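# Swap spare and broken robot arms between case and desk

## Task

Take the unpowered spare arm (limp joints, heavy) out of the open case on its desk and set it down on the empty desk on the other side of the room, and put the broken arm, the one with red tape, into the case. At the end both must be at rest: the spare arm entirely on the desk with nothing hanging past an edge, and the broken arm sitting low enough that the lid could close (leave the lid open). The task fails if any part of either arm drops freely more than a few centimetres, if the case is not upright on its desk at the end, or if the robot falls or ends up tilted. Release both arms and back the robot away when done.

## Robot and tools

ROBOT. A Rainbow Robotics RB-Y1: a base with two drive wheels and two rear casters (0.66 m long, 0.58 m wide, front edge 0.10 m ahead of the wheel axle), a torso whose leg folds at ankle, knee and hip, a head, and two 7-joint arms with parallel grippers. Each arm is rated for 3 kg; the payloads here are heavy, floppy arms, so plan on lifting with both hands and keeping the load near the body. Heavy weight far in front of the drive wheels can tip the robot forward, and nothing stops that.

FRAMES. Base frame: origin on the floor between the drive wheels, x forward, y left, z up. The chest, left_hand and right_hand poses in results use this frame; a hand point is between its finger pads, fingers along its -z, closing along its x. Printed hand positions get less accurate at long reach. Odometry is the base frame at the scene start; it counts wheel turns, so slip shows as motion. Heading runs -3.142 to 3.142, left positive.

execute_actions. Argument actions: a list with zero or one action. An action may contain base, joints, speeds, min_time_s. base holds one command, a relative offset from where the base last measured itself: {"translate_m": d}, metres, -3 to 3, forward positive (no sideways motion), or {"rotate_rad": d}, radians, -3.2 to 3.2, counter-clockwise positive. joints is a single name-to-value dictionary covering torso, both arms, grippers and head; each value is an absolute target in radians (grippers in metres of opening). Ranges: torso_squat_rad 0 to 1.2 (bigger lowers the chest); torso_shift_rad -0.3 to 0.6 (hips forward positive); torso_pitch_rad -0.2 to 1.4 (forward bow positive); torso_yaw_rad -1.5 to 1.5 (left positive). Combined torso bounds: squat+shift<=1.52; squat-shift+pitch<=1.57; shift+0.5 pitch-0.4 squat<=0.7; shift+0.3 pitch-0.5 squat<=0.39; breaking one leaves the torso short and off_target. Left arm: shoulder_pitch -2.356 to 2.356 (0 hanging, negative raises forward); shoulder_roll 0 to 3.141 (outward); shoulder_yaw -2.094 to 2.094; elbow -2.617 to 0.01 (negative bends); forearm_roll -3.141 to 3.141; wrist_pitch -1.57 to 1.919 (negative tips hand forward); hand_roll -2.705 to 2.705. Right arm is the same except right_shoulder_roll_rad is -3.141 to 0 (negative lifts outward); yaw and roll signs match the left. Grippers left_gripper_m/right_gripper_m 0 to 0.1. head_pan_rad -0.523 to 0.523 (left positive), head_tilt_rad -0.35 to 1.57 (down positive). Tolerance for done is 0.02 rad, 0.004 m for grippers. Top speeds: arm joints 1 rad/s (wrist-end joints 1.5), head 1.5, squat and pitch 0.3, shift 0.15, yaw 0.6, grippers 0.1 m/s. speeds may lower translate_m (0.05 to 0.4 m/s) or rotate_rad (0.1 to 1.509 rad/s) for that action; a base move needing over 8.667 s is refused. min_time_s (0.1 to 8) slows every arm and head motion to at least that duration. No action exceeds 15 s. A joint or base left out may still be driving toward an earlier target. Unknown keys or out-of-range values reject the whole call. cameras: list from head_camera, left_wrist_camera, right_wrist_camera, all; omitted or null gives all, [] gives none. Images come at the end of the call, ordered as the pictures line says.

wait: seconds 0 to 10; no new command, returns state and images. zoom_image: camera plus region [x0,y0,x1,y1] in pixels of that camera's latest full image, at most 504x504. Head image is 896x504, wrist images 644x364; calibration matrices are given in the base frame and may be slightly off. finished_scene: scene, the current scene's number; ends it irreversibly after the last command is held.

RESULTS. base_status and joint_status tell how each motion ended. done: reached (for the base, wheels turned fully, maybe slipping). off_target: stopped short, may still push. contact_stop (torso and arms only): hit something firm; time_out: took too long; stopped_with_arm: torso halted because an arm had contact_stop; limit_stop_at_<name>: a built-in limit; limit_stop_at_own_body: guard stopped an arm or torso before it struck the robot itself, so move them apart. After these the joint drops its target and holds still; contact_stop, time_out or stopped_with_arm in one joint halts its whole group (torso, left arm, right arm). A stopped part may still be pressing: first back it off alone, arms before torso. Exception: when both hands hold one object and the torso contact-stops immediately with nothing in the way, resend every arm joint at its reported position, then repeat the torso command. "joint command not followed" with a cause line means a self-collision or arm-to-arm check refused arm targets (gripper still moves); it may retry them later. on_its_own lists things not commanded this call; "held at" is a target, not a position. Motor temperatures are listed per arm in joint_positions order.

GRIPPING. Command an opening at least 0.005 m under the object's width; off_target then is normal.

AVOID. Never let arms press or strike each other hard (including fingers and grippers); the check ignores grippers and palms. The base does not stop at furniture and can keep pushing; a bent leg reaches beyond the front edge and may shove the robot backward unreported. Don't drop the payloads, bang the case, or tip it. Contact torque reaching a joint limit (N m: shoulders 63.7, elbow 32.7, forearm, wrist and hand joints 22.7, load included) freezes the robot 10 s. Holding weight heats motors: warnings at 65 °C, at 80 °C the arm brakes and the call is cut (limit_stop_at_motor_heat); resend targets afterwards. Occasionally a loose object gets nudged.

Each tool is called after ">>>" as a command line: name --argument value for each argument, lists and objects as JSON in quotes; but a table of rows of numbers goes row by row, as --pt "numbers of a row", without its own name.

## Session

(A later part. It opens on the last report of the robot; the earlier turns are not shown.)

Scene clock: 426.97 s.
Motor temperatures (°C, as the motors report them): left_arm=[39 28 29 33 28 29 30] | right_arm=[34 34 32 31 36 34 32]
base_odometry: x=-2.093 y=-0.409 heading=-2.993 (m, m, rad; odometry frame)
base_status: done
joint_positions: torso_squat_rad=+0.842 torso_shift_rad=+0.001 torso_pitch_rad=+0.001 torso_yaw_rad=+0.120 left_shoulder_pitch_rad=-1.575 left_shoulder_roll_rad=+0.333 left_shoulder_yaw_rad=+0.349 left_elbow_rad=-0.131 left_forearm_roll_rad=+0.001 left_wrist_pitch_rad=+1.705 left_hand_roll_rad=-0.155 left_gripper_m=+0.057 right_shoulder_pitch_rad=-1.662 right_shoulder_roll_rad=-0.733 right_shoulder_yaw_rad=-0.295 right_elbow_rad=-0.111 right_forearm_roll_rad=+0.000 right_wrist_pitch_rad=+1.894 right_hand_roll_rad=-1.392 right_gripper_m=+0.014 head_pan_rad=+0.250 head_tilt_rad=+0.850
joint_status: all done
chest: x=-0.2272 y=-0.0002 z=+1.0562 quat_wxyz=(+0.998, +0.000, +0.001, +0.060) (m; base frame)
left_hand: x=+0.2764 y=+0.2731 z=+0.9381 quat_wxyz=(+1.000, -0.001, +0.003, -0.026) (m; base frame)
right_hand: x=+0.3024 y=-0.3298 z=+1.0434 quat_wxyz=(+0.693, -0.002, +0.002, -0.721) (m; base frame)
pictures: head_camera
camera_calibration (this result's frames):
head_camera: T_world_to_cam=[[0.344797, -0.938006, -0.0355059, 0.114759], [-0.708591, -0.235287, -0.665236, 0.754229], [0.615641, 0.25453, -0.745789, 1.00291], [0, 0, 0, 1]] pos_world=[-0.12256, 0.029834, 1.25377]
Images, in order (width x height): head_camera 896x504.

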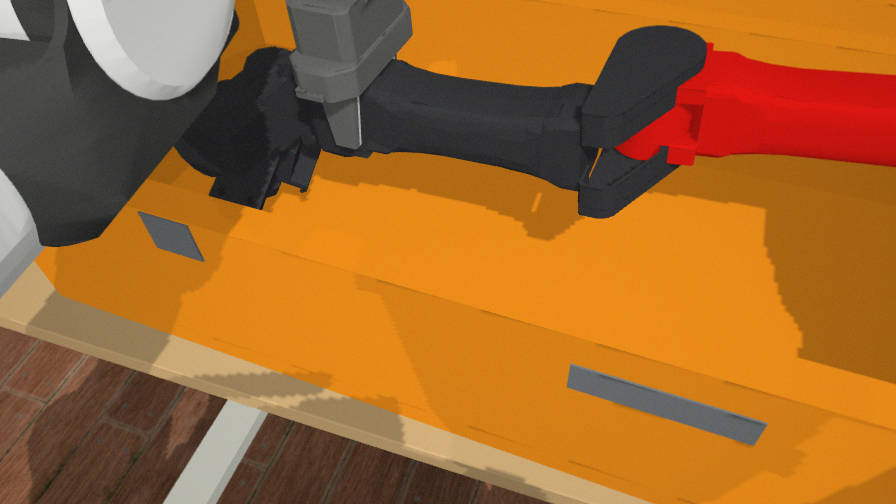

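>>> execute_actions --actions '[{"base": {"translate_m": -0.008}, "joints": {"torso_yaw_rad": 0.05, "torso_squat_rad": 0.885}, "speeds": {"translate_m": 0.05}}]' --cameras '["head_camera", "right_wrist_camera"]'

Scene clock: 432.87 s.
Motor temperatures (°C, as the motors report them): left_arm=[39 28 29 33 28 29 30] | right_arm=[34 34 32 31 36 34 32]
base_odometry: x=-2.085 y=-0.408 heading=-2.994 (m, m, rad; odometry frame)
base_status: done
joint_positions: torso_squat_rad=+0.885 torso_shift_rad=+0.001 torso_pitch_rad=+0.001 torso_yaw_rad=+0.050 left_shoulder_pitch_rad=-1.575 left_shoulder_roll_rad=+0.333 left_shoulder_yaw_rad=+0.349 left_elbow_rad=-0.131 left_forearm_roll_rad=+0.001 left_wrist_pitch_rad=+1.705 left_hand_roll_rad=-0.155 left_gripper_m=+0.057 right_shoulder_pitch_rad=-1.662 right_shoulder_roll_rad=-0.733 right_shoulder_yaw_rad=-0.295 right_elbow_rad=-0.110 right_forearm_roll_rad=+0.000 right_wrist_pitch_rad=+1.894 right_hand_roll_rad=-1.392 right_gripper_m=+0.014 head_pan_rad=+0.250 head_tilt_rad=+0.850
joint_status: all done
chest: x=-0.2271 y=-0.0002 z=+1.0333 quat_wxyz=(+1.000, +0.000, +0.001, +0.025) (m; base frame)
left_hand: x=+0.2940 y=+0.2371 z=+0.9144 quat_wxyz=(+0.998, -0.001, +0.003, -0.061) (m; base frame)
right_hand: x=+0.2782 y=-0.3659 z=+1.0205 quat_wxyz=(+0.668, -0.002, +0.002, -0.744) (m; base frame)
pictures: head_camera, right_wrist_camera
camera_calibration (this result's frames):
head_camera: T_world_to_cam=[[0.278383, -0.959818, -0.0354024, 0.0987762], [-0.723409, -0.185284, -0.665093, 0.735564], [0.631809, 0.210761, -0.745921, 0.989602], [0, 0, 0, 1]] pos_world=[-0.120623, 0.0225258, 1.23088]
right_wrist_camera: T_world_to_cam=[[0.0987583, 0.995059, -0.010181, 0.34438], [0.769429, -0.0698688, 0.634899, -0.856972], [0.631051, -0.0705351, -0.772528, 0.673203], [0, 0, 0, 1]] pos_world=[0.200544, -0.35507, 1.06766]
Images, in order (width x height): head_camera 896x504, right_wrist_camera 644x364.

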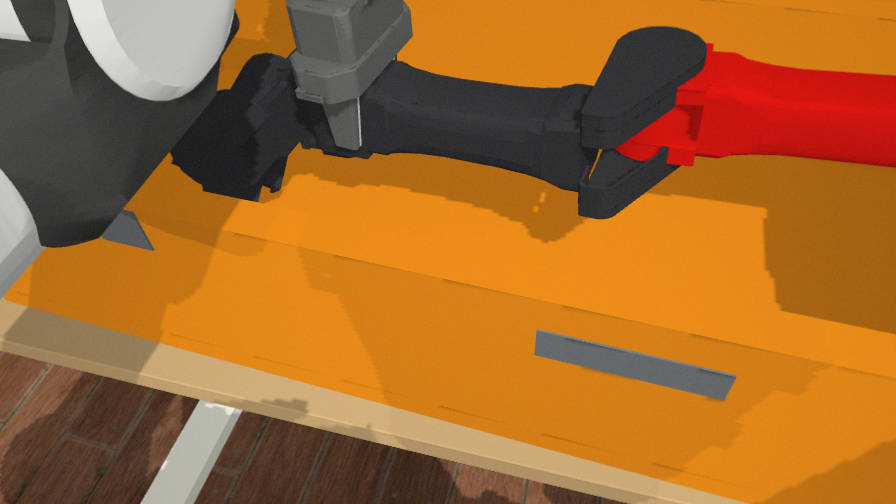

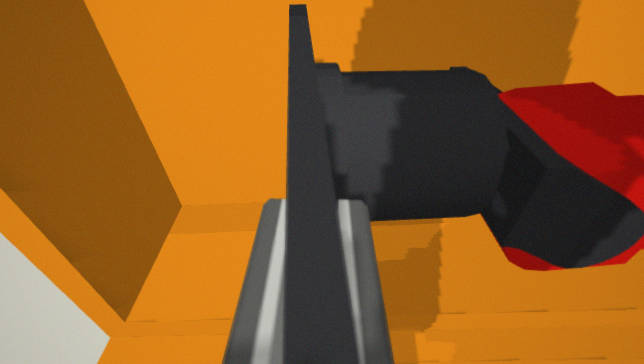

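>>> execute_actions --actions '[{"joints": {"torso_yaw_rad": -0.02, "torso_squat_rad": 0.955, "head_tilt_rad": 0.75}}]' --cameras '["head_camera"]'

Scene clock: 435.73 s.
Motor temperatures (°C, as the motors report them): left_arm=[39 28 29 33 28 29 30] | right_arm=[34 34 32 31 36 34 32]
base_odometry: x=-2.085 y=-0.408 heading=-2.994 (m, m, rad; odometry frame)
base_status: not commanded
joint_positions: torso_squat_rad=+0.955 torso_shift_rad=+0.001 torso_pitch_rad=+0.002 torso_yaw_rad=-0.020 left_shoulder_pitch_rad=-1.574 left_shoulder_roll_rad=+0.333 left_shoulder_yaw_rad=+0.349 left_elbow_rad=-0.131 left_forearm_roll_rad=+0.001 left_wrist_pitch_rad=+1.705 left_hand_roll_rad=-0.155 left_gripper_m=+0.057 right_shoulder_pitch_rad=-1.662 right_shoulder_roll_rad=-0.733 right_shoulder_yaw_rad=-0.295 right_elbow_rad=-0.110 right_forearm_roll_rad=+0.000 right_wrist_pitch_rad=+1.894 right_hand_roll_rad=-1.392 right_gripper_m=+0.014 head_pan_rad=+0.250 head_tilt_rad=+0.750
joint_status: all done
chest: x=-0.2272 y=-0.0002 z=+0.9943 quat_wxyz=(+1.000, +0.000, +0.001, -0.010) (m; base frame)
left_hand: x=+0.3093 y=+0.2002 z=+0.8754 quat_wxyz=(+0.995, -0.001, +0.004, -0.096) (m; base frame)
right_hand: x=+0.2513 y=-0.4003 z=+0.9815 quat_wxyz=(+0.641, -0.002, +0.002, -0.767) (m; base frame)
pictures: head_camera
camera_calibration (this result's frames):
head_camera: T_world_to_cam=[[0.214096, -0.976114, -0.0369494, 0.0845721], [-0.666338, -0.118283, -0.736208, 0.806028], [0.714252, 0.18224, -0.675746, 0.893913], [0, 0, 0, 1]] pos_world=[-0.119499, 0.0149848, 1.20059]
Images, in order (width x height): head_camera 896x504.

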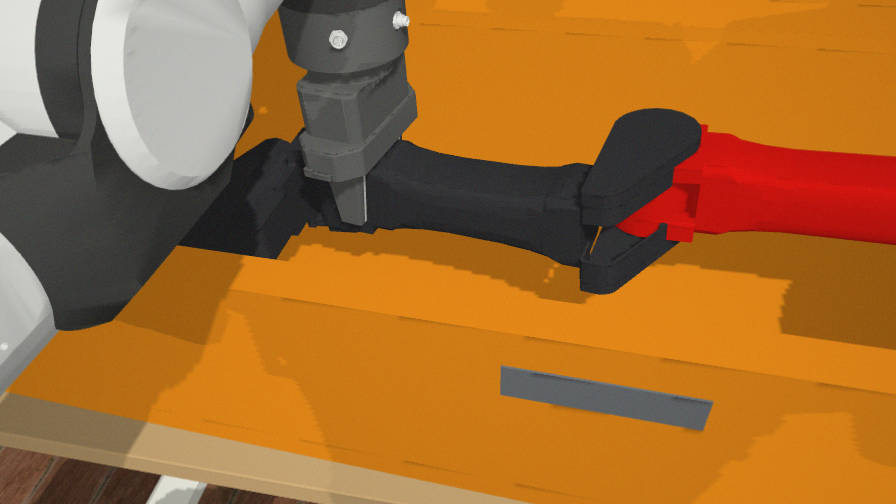

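>>> execute_actions --actions '[{"joints": {"torso_squat_rad": 1.04}}]' --cameras '["head_camera"]'

>>> execute_actions --actions '[{"joints": {"torso_squat_rad": 1.064}}]' --cameras '["head_camera"]'

Scene clock: 439.53 s.
Motor temperatures (°C, as the motors report them): left_arm=[39 28 29 33 28 29 30] | right_arm=[34 34 32 31 36 34 32]
base_odometry: x=-2.085 y=-0.408 heading=-2.994 (m, m, rad; odometry frame)
base_status: not commanded
joint_positions: torso_squat_rad=+1.040 torso_shift_rad=+0.001 torso_pitch_rad=+0.001 torso_yaw_rad=-0.020 left_shoulder_pitch_rad=-1.575 left_shoulder_roll_rad=+0.333 left_shoulder_yaw_rad=+0.349 left_elbow_rad=-0.131 left_forearm_roll_rad=+0.001 left_wrist_pitch_rad=+1.705 left_hand_roll_rad=-0.155 left_gripper_m=+0.057 right_shoulder_pitch_rad=-1.662 right_shoulder_roll_rad=-0.733 right_shoulder_yaw_rad=-0.295 right_elbow_rad=-0.110 right_forearm_roll_rad=+0.000 right_wrist_pitch_rad=+1.894 right_hand_roll_rad=-1.392 right_gripper_m=+0.014 head_pan_rad=+0.250 head_tilt_rad=+0.750
joint_status: all done
chest: x=-0.2273 y=-0.0002 z=+0.9443 quat_wxyz=(+1.000, +0.000, +0.001, -0.010) (m; base frame)
left_hand: x=+0.3095 y=+0.2002 z=+0.8261 quat_wxyz=(+0.995, -0.001, +0.003, -0.096) (m; base frame)
right_hand: x=+0.2512 y=-0.4003 z=+0.9316 quat_wxyz=(+0.641, -0.002, +0.002, -0.767) (m; base frame)
pictures: head_camera
camera_calibration (this result's frames):
head_camera: T_world_to_cam=[[0.214086, -0.976113, -0.0370158, 0.0827994], [-0.666207, -0.118193, -0.736341, 0.769308], [0.714377, 0.1823, -0.675597, 0.860113], [0, 0, 0, 1]] pos_world=[-0.119653, 0.0149491, 1.15063]
Images, in order (width x height): head_camera 896x504.

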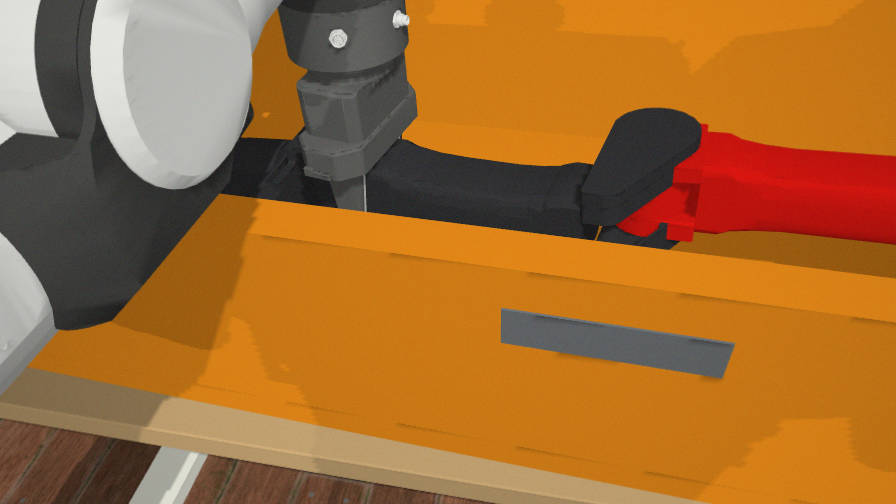

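Scene clock: 440.23 s.
Motor temperatures (°C, as the motors report them): left_arm=[39 28 29 33 28 29 30] | right_arm=[34 34 32 31 36 34 32]
base_odometry: x=-2.085 y=-0.408 heading=-2.994 (m, m, rad; odometry frame)
base_status: not commanded
joint_positions: torso_squat_rad=+1.064 torso_shift_rad=+0.001 torso_pitch_rad=+0.001 torso_yaw_rad=-0.020 left_shoulder_pitch_rad=-1.575 left_shoulder_roll_rad=+0.333 left_shoulder_yaw_rad=+0.349 left_elbow_rad=-0.131 left_forearm_roll_rad=+0.001 left_wrist_pitch_rad=+1.705 left_hand_roll_rad=-0.155 left_gripper_m=+0.057 right_shoulder_pitch_rad=-1.662 right_shoulder_roll_rad=-0.733 right_shoulder_yaw_rad=-0.295 right_elbow_rad=-0.110 right_forearm_roll_rad=+0.000 right_wrist_pitch_rad=+1.894 right_hand_roll_rad=-1.392 right_gripper_m=+0.014 head_pan_rad=+0.250 head_tilt_rad=+0.750
joint_status: all done
chest: x=-0.2273 y=-0.0002 z=+0.9297 quat_wxyz=(+1.000, +0.000, +0.001, -0.010) (m; base frame)
left_hand: x=+0.3094 y=+0.2002 z=+0.8114 quat_wxyz=(+0.995, -0.001, +0.003, -0.096) (m; base frame)
right_hand: x=+0.2512 y=-0.4003 z=+0.9170 quat_wxyz=(+0.641, -0.002, +0.002, -0.767) (m; base frame)
pictures: head_camera
camera_calibration (this result's frames):
head_camera: T_world_to_cam=[[0.214091, -0.976112, -0.0370087, 0.0822693], [-0.666194, -0.118198, -0.736353, 0.758571], [0.714389, 0.182301, -0.675585, 0.850262], [0, 0, 0, 1]] pos_world=[-0.119676, 0.0149617, 1.13604]
Images, in order (width x height): head_camera 896x504.

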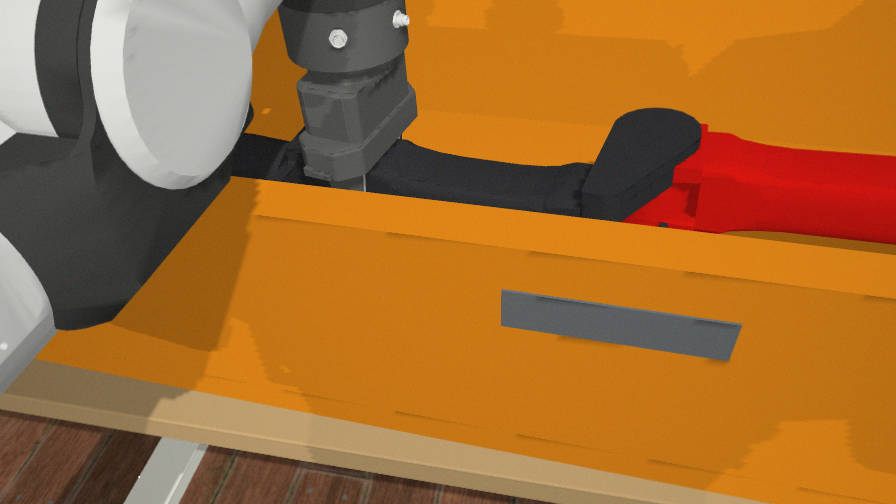

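>>> execute_actions --actions '[{"joints": {"torso_squat_rad": 1.079}}]' --cameras '[]'

Scene clock: 442.80 s.
Motor temperatures (°C, as the motors report them): left_arm=[39 28 29 33 28 29 30] | right_arm=[34 34 32 31 36 34 32]
base_odometry: x=-2.085 y=-0.408 heading=-2.994 (m, m, rad; odometry frame)
base_status: not commanded
joint_positions: torso_squat_rad=+1.079 torso_shift_rad=+0.000 torso_pitch_rad=-0.002 torso_yaw_rad=-0.020 left_shoulder_pitch_rad=-1.580 left_shoulder_roll_rad=+0.335 left_shoulder_yaw_rad=+0.349 left_elbow_rad=-0.133 left_forearm_roll_rad=+0.001 left_wrist_pitch_rad=+1.706 left_hand_roll_rad=-0.155 left_gripper_m=+0.057 right_shoulder_pitch_rad=-1.667 right_shoulder_roll_rad=-0.735 right_shoulder_yaw_rad=-0.295 right_elbow_rad=-0.114 right_forearm_roll_rad=+0.000 right_wrist_pitch_rad=+1.894 right_hand_roll_rad=-1.392 right_gripper_m=+0.014 head_pan_rad=+0.250 head_tilt_rad=+0.750
joint_status: all done
chest: x=-0.2286 y=+0.0000 z=+0.9204 quat_wxyz=(+1.000, +0.000, -0.001, -0.010) (m; base frame)
left_hand: x=+0.3099 y=+0.2001 z=+0.8072 quat_wxyz=(+0.995, +0.000, -0.002, -0.096) (m; base frame)
right_hand: x=+0.2509 y=-0.4002 z=+0.9130 quat_wxyz=(+0.641, +0.002, -0.002, -0.767) (m; base frame)
pictures: none
No camera images: the call's "cameras" was empty. Leave "cameras" out to get every camera's image.

Both ends are resting. Release.

>>> execute_actions --actions '[{"joints": {"torso_squat_rad": 1.075, "left_gripper_m": 0.08, "right_gripper_m": 0.045}}]' --cameras '["left_wrist_camera", "right_wrist_camera"]'

>>> execute_actions --actions '[{"joints": {"torso_squat_rad": 0.72, "head_pan_rad": 0.0, "head_tilt_rad": 0.9}}]'

Scene clock: 447.20 s.
Motor temperatures (°C, as the motors report them): left_arm=[39 28 29 32 28 30 30] | right_arm=[34 34 32 30 36 34 32]
base_odometry: x=-2.085 y=-0.408 heading=-2.994 (m, m, rad; odometry frame)
base_status: not commanded
joint_positions: torso_squat_rad=+1.075 torso_shift_rad=+0.000 torso_pitch_rad=+0.000 torso_yaw_rad=-0.020 left_shoulder_pitch_rad=-1.577 left_shoulder_roll_rad=+0.335 left_shoulder_yaw_rad=+0.349 left_elbow_rad=-0.132 left_forearm_roll_rad=+0.000 left_wrist_pitch_rad=+1.705 left_hand_roll_rad=-0.155 left_gripper_m=+0.080 right_shoulder_pitch_rad=-1.665 right_shoulder_roll_rad=-0.735 right_shoulder_yaw_rad=-0.295 right_elbow_rad=-0.112 right_forearm_roll_rad=+0.000 right_wrist_pitch_rad=+1.894 right_hand_roll_rad=-1.392 right_gripper_m=+0.045 head_pan_rad=+0.250 head_tilt_rad=+0.750
joint_status: all done
chest: x=-0.2279 y=-0.0001 z=+0.9229 quat_wxyz=(+1.000, +0.000, +0.000, -0.010) (m; base frame)
left_hand: x=+0.3099 y=+0.2008 z=+0.8073 quat_wxyz=(+0.995, +0.000, +0.000, -0.095) (m; base frame)
right_hand: x=+0.2511 y=-0.4007 z=+0.9130 quat_wxyz=(+0.641, +0.000, -0.001, -0.767) (m; base frame)
pictures: left_wrist_camera, right_wrist_camera
camera_calibration (this result's frames):
left_wrist_camera: T_world_to_cam=[[0.97794, -0.206692, -0.0301795, -0.228538], [-0.137799, -0.746953, 0.650441, -0.302175], [-0.156984, -0.631934, -0.758957, 0.874635], [0, 0, 0, 1]] pos_world=[0.31916, 0.279764, 0.853461]
right_wrist_camera: T_world_to_cam=[[0.168823, 0.985599, -0.00967416, 0.35874], [0.758247, -0.123596, 0.640145, -0.793851], [0.629731, -0.115407, -0.768193, 0.58322], [0, 0, 0, 1]] pos_world=[0.1741, -0.384384, 0.959676]
Images, in order (width x height): left_wrist_camera 644x364, right_wrist_camera 644x364.

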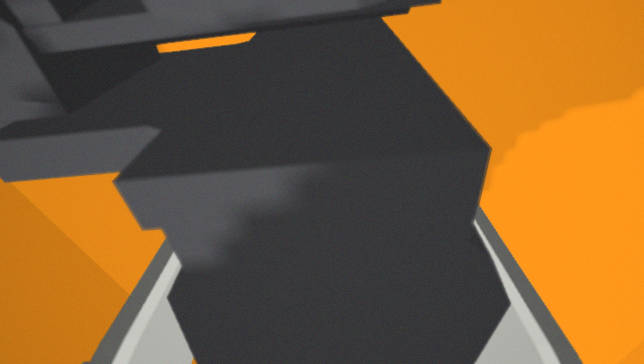

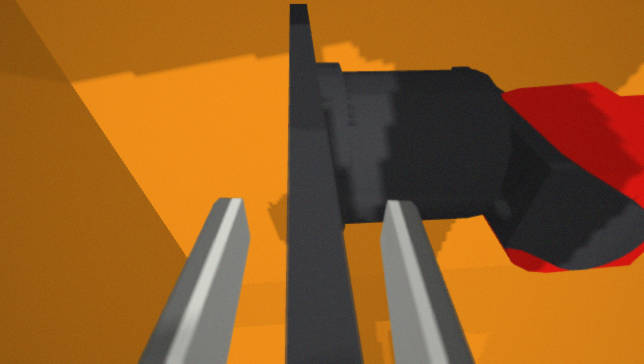

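Scene clock: 449.20 s.
Motor temperatures (°C, as the motors report them): left_arm=[38 28 29 32 28 30 30] | right_arm=[34 34 32 30 36 34 32]
base_odometry: x=-2.085 y=-0.408 heading=-2.994 (m, m, rad; odometry frame)
base_status: not commanded
joint_positions: torso_squat_rad=+0.720 torso_shift_rad=+0.000 torso_pitch_rad=+0.000 torso_yaw_rad=-0.020 left_shoulder_pitch_rad=-1.577 left_shoulder_roll_rad=+0.335 left_shoulder_yaw_rad=+0.349 left_elbow_rad=-0.132 left_forearm_roll_rad=+0.000 left_wrist_pitch_rad=+1.705 left_hand_roll_rad=-0.155 left_gripper_m=+0.080 right_shoulder_pitch_rad=-1.664 right_shoulder_roll_rad=-0.735 right_shoulder_yaw_rad=-0.295 right_elbow_rad=-0.112 right_forearm_roll_rad=+0.000 right_wrist_pitch_rad=+1.894 right_hand_roll_rad=-1.392 right_gripper_m=+0.045 head_pan_rad=+0.000 head_tilt_rad=+0.900
joint_status: all done
chest: x=-0.2278 y=-0.0002 z=+1.1162 quat_wxyz=(+1.000, +0.000, +0.000, -0.010) (m; base frame)
left_hand: x=+0.3100 y=+0.2008 z=+1.0003 quat_wxyz=(+0.995, +0.000, +0.000, -0.095) (m; base frame)
right_hand: x=+0.2512 y=-0.4008 z=+1.1060 quat_wxyz=(+0.641, +0.000, +0.000, -0.767) (m; base frame)
pictures: head_camera, left_wrist_camera, right_wrist_camera
camera_calibration (this result's frames):
head_camera: T_world_to_cam=[[-0.0393031, -0.998647, -0.0340464, 0.0332614], [-0.776386, 0.0519697, -0.628111, 0.73038], [0.629031, 0.00174646, -0.777379, 1.09305], [0, 0, 0, 1]] pos_world=[-0.119199, -0.00665018, 1.30961]
left_wrist_camera: T_world_to_cam=[[0.977952, -0.206565, -0.0306782, -0.222368], [-0.137372, -0.746979, 0.650501, -0.427927], [-0.157287, -0.631945, -0.758885, 1.02113], [0, 0, 0, 1]] pos_world=[0.319289, 0.279711, 1.04647]
right_wrist_camera: T_world_to_cam=[[0.168899, 0.985586, -0.00971638, 0.360761], [0.758595, -0.123693, 0.639714, -0.917183], [0.629291, -0.115418, -0.768552, 0.731887], [0, 0, 0, 1]] pos_world=[0.174268, -0.384537, 1.15273]
Images, in order (width x height): head_camera 896x504, left_wrist_camera 644x364, right_wrist_camera 644x364.

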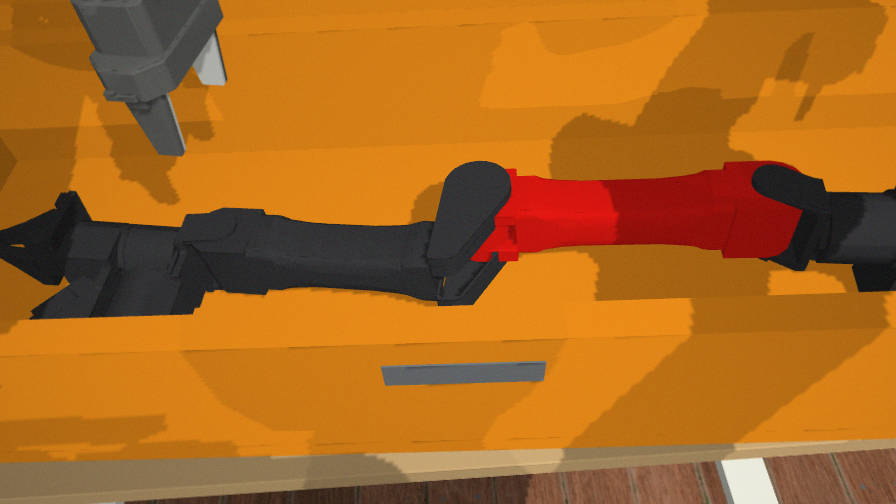

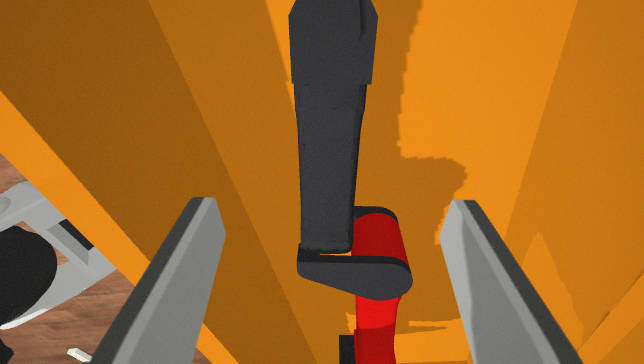

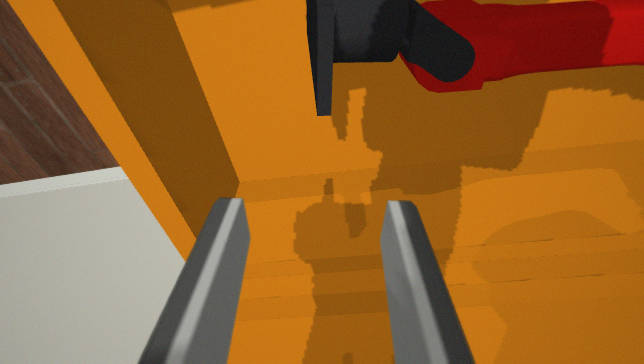

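>>> execute_actions --actions '[{"base": {"translate_m": -0.6}, "joints": {"head_tilt_rad": 0.55}}]' --cameras '["head_camera"]'

Scene clock: 455.10 s.
Motor temperatures (°C, as the motors report them): left_arm=[38 28 29 32 28 29 30] | right_arm=[33 34 32 30 36 34 32]
base_odometry: x=-1.491 y=-0.320 heading=-2.996 (m, m, rad; odometry frame)
base_status: done
joint_positions: torso_squat_rad=+0.720 torso_shift_rad=+0.000 torso_pitch_rad=+0.000 torso_yaw_rad=-0.020 left_shoulder_pitch_rad=-1.577 left_shoulder_roll_rad=+0.335 left_shoulder_yaw_rad=+0.349 left_elbow_rad=-0.132 left_forearm_roll_rad=+0.000 left_wrist_pitch_rad=+1.705 left_hand_roll_rad=-0.155 left_gripper_m=+0.080 right_shoulder_pitch_rad=-1.664 right_shoulder_roll_rad=-0.735 right_shoulder_yaw_rad=-0.295 right_elbow_rad=-0.112 right_forearm_roll_rad=+0.000 right_wrist_pitch_rad=+1.894 right_hand_roll_rad=-1.392 right_gripper_m=+0.045 head_pan_rad=+0.000 head_tilt_rad=+0.550
joint_status: all done
chest: x=-0.2278 y=-0.0002 z=+1.1162 quat_wxyz=(+1.000, +0.000, +0.000, -0.010) (m; base frame)
left_hand: x=+0.3099 y=+0.2008 z=+1.0003 quat_wxyz=(+0.995, +0.000, +0.000, -0.095) (m; base frame)
right_hand: x=+0.2512 y=-0.4009 z=+1.1061 quat_wxyz=(+0.641, +0.000, +0.000, -0.767) (m; base frame)
pictures: head_camera
camera_calibration (this result's frames):
head_camera: T_world_to_cam=[[-0.0263261, -0.998908, -0.0385867, 0.0419069], [-0.513876, 0.0466324, -0.856596, 1.0851], [0.857461, -0.00272213, -0.514542, 0.794146], [0, 0, 0, 1]] pos_world=[-0.122241, -0.00657773, 1.33973]
Images, in order (width x height): head_camera 896x504.

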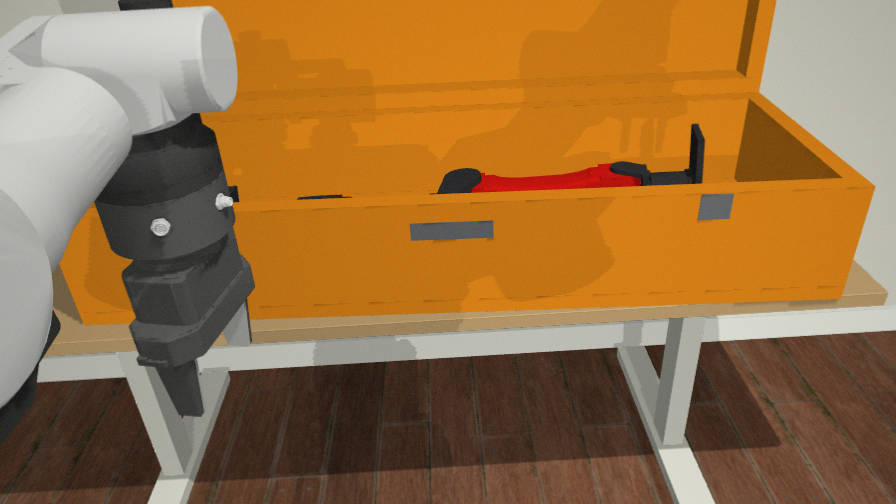

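>>> finished_scene --scene 2

The scene is finished: the task was done.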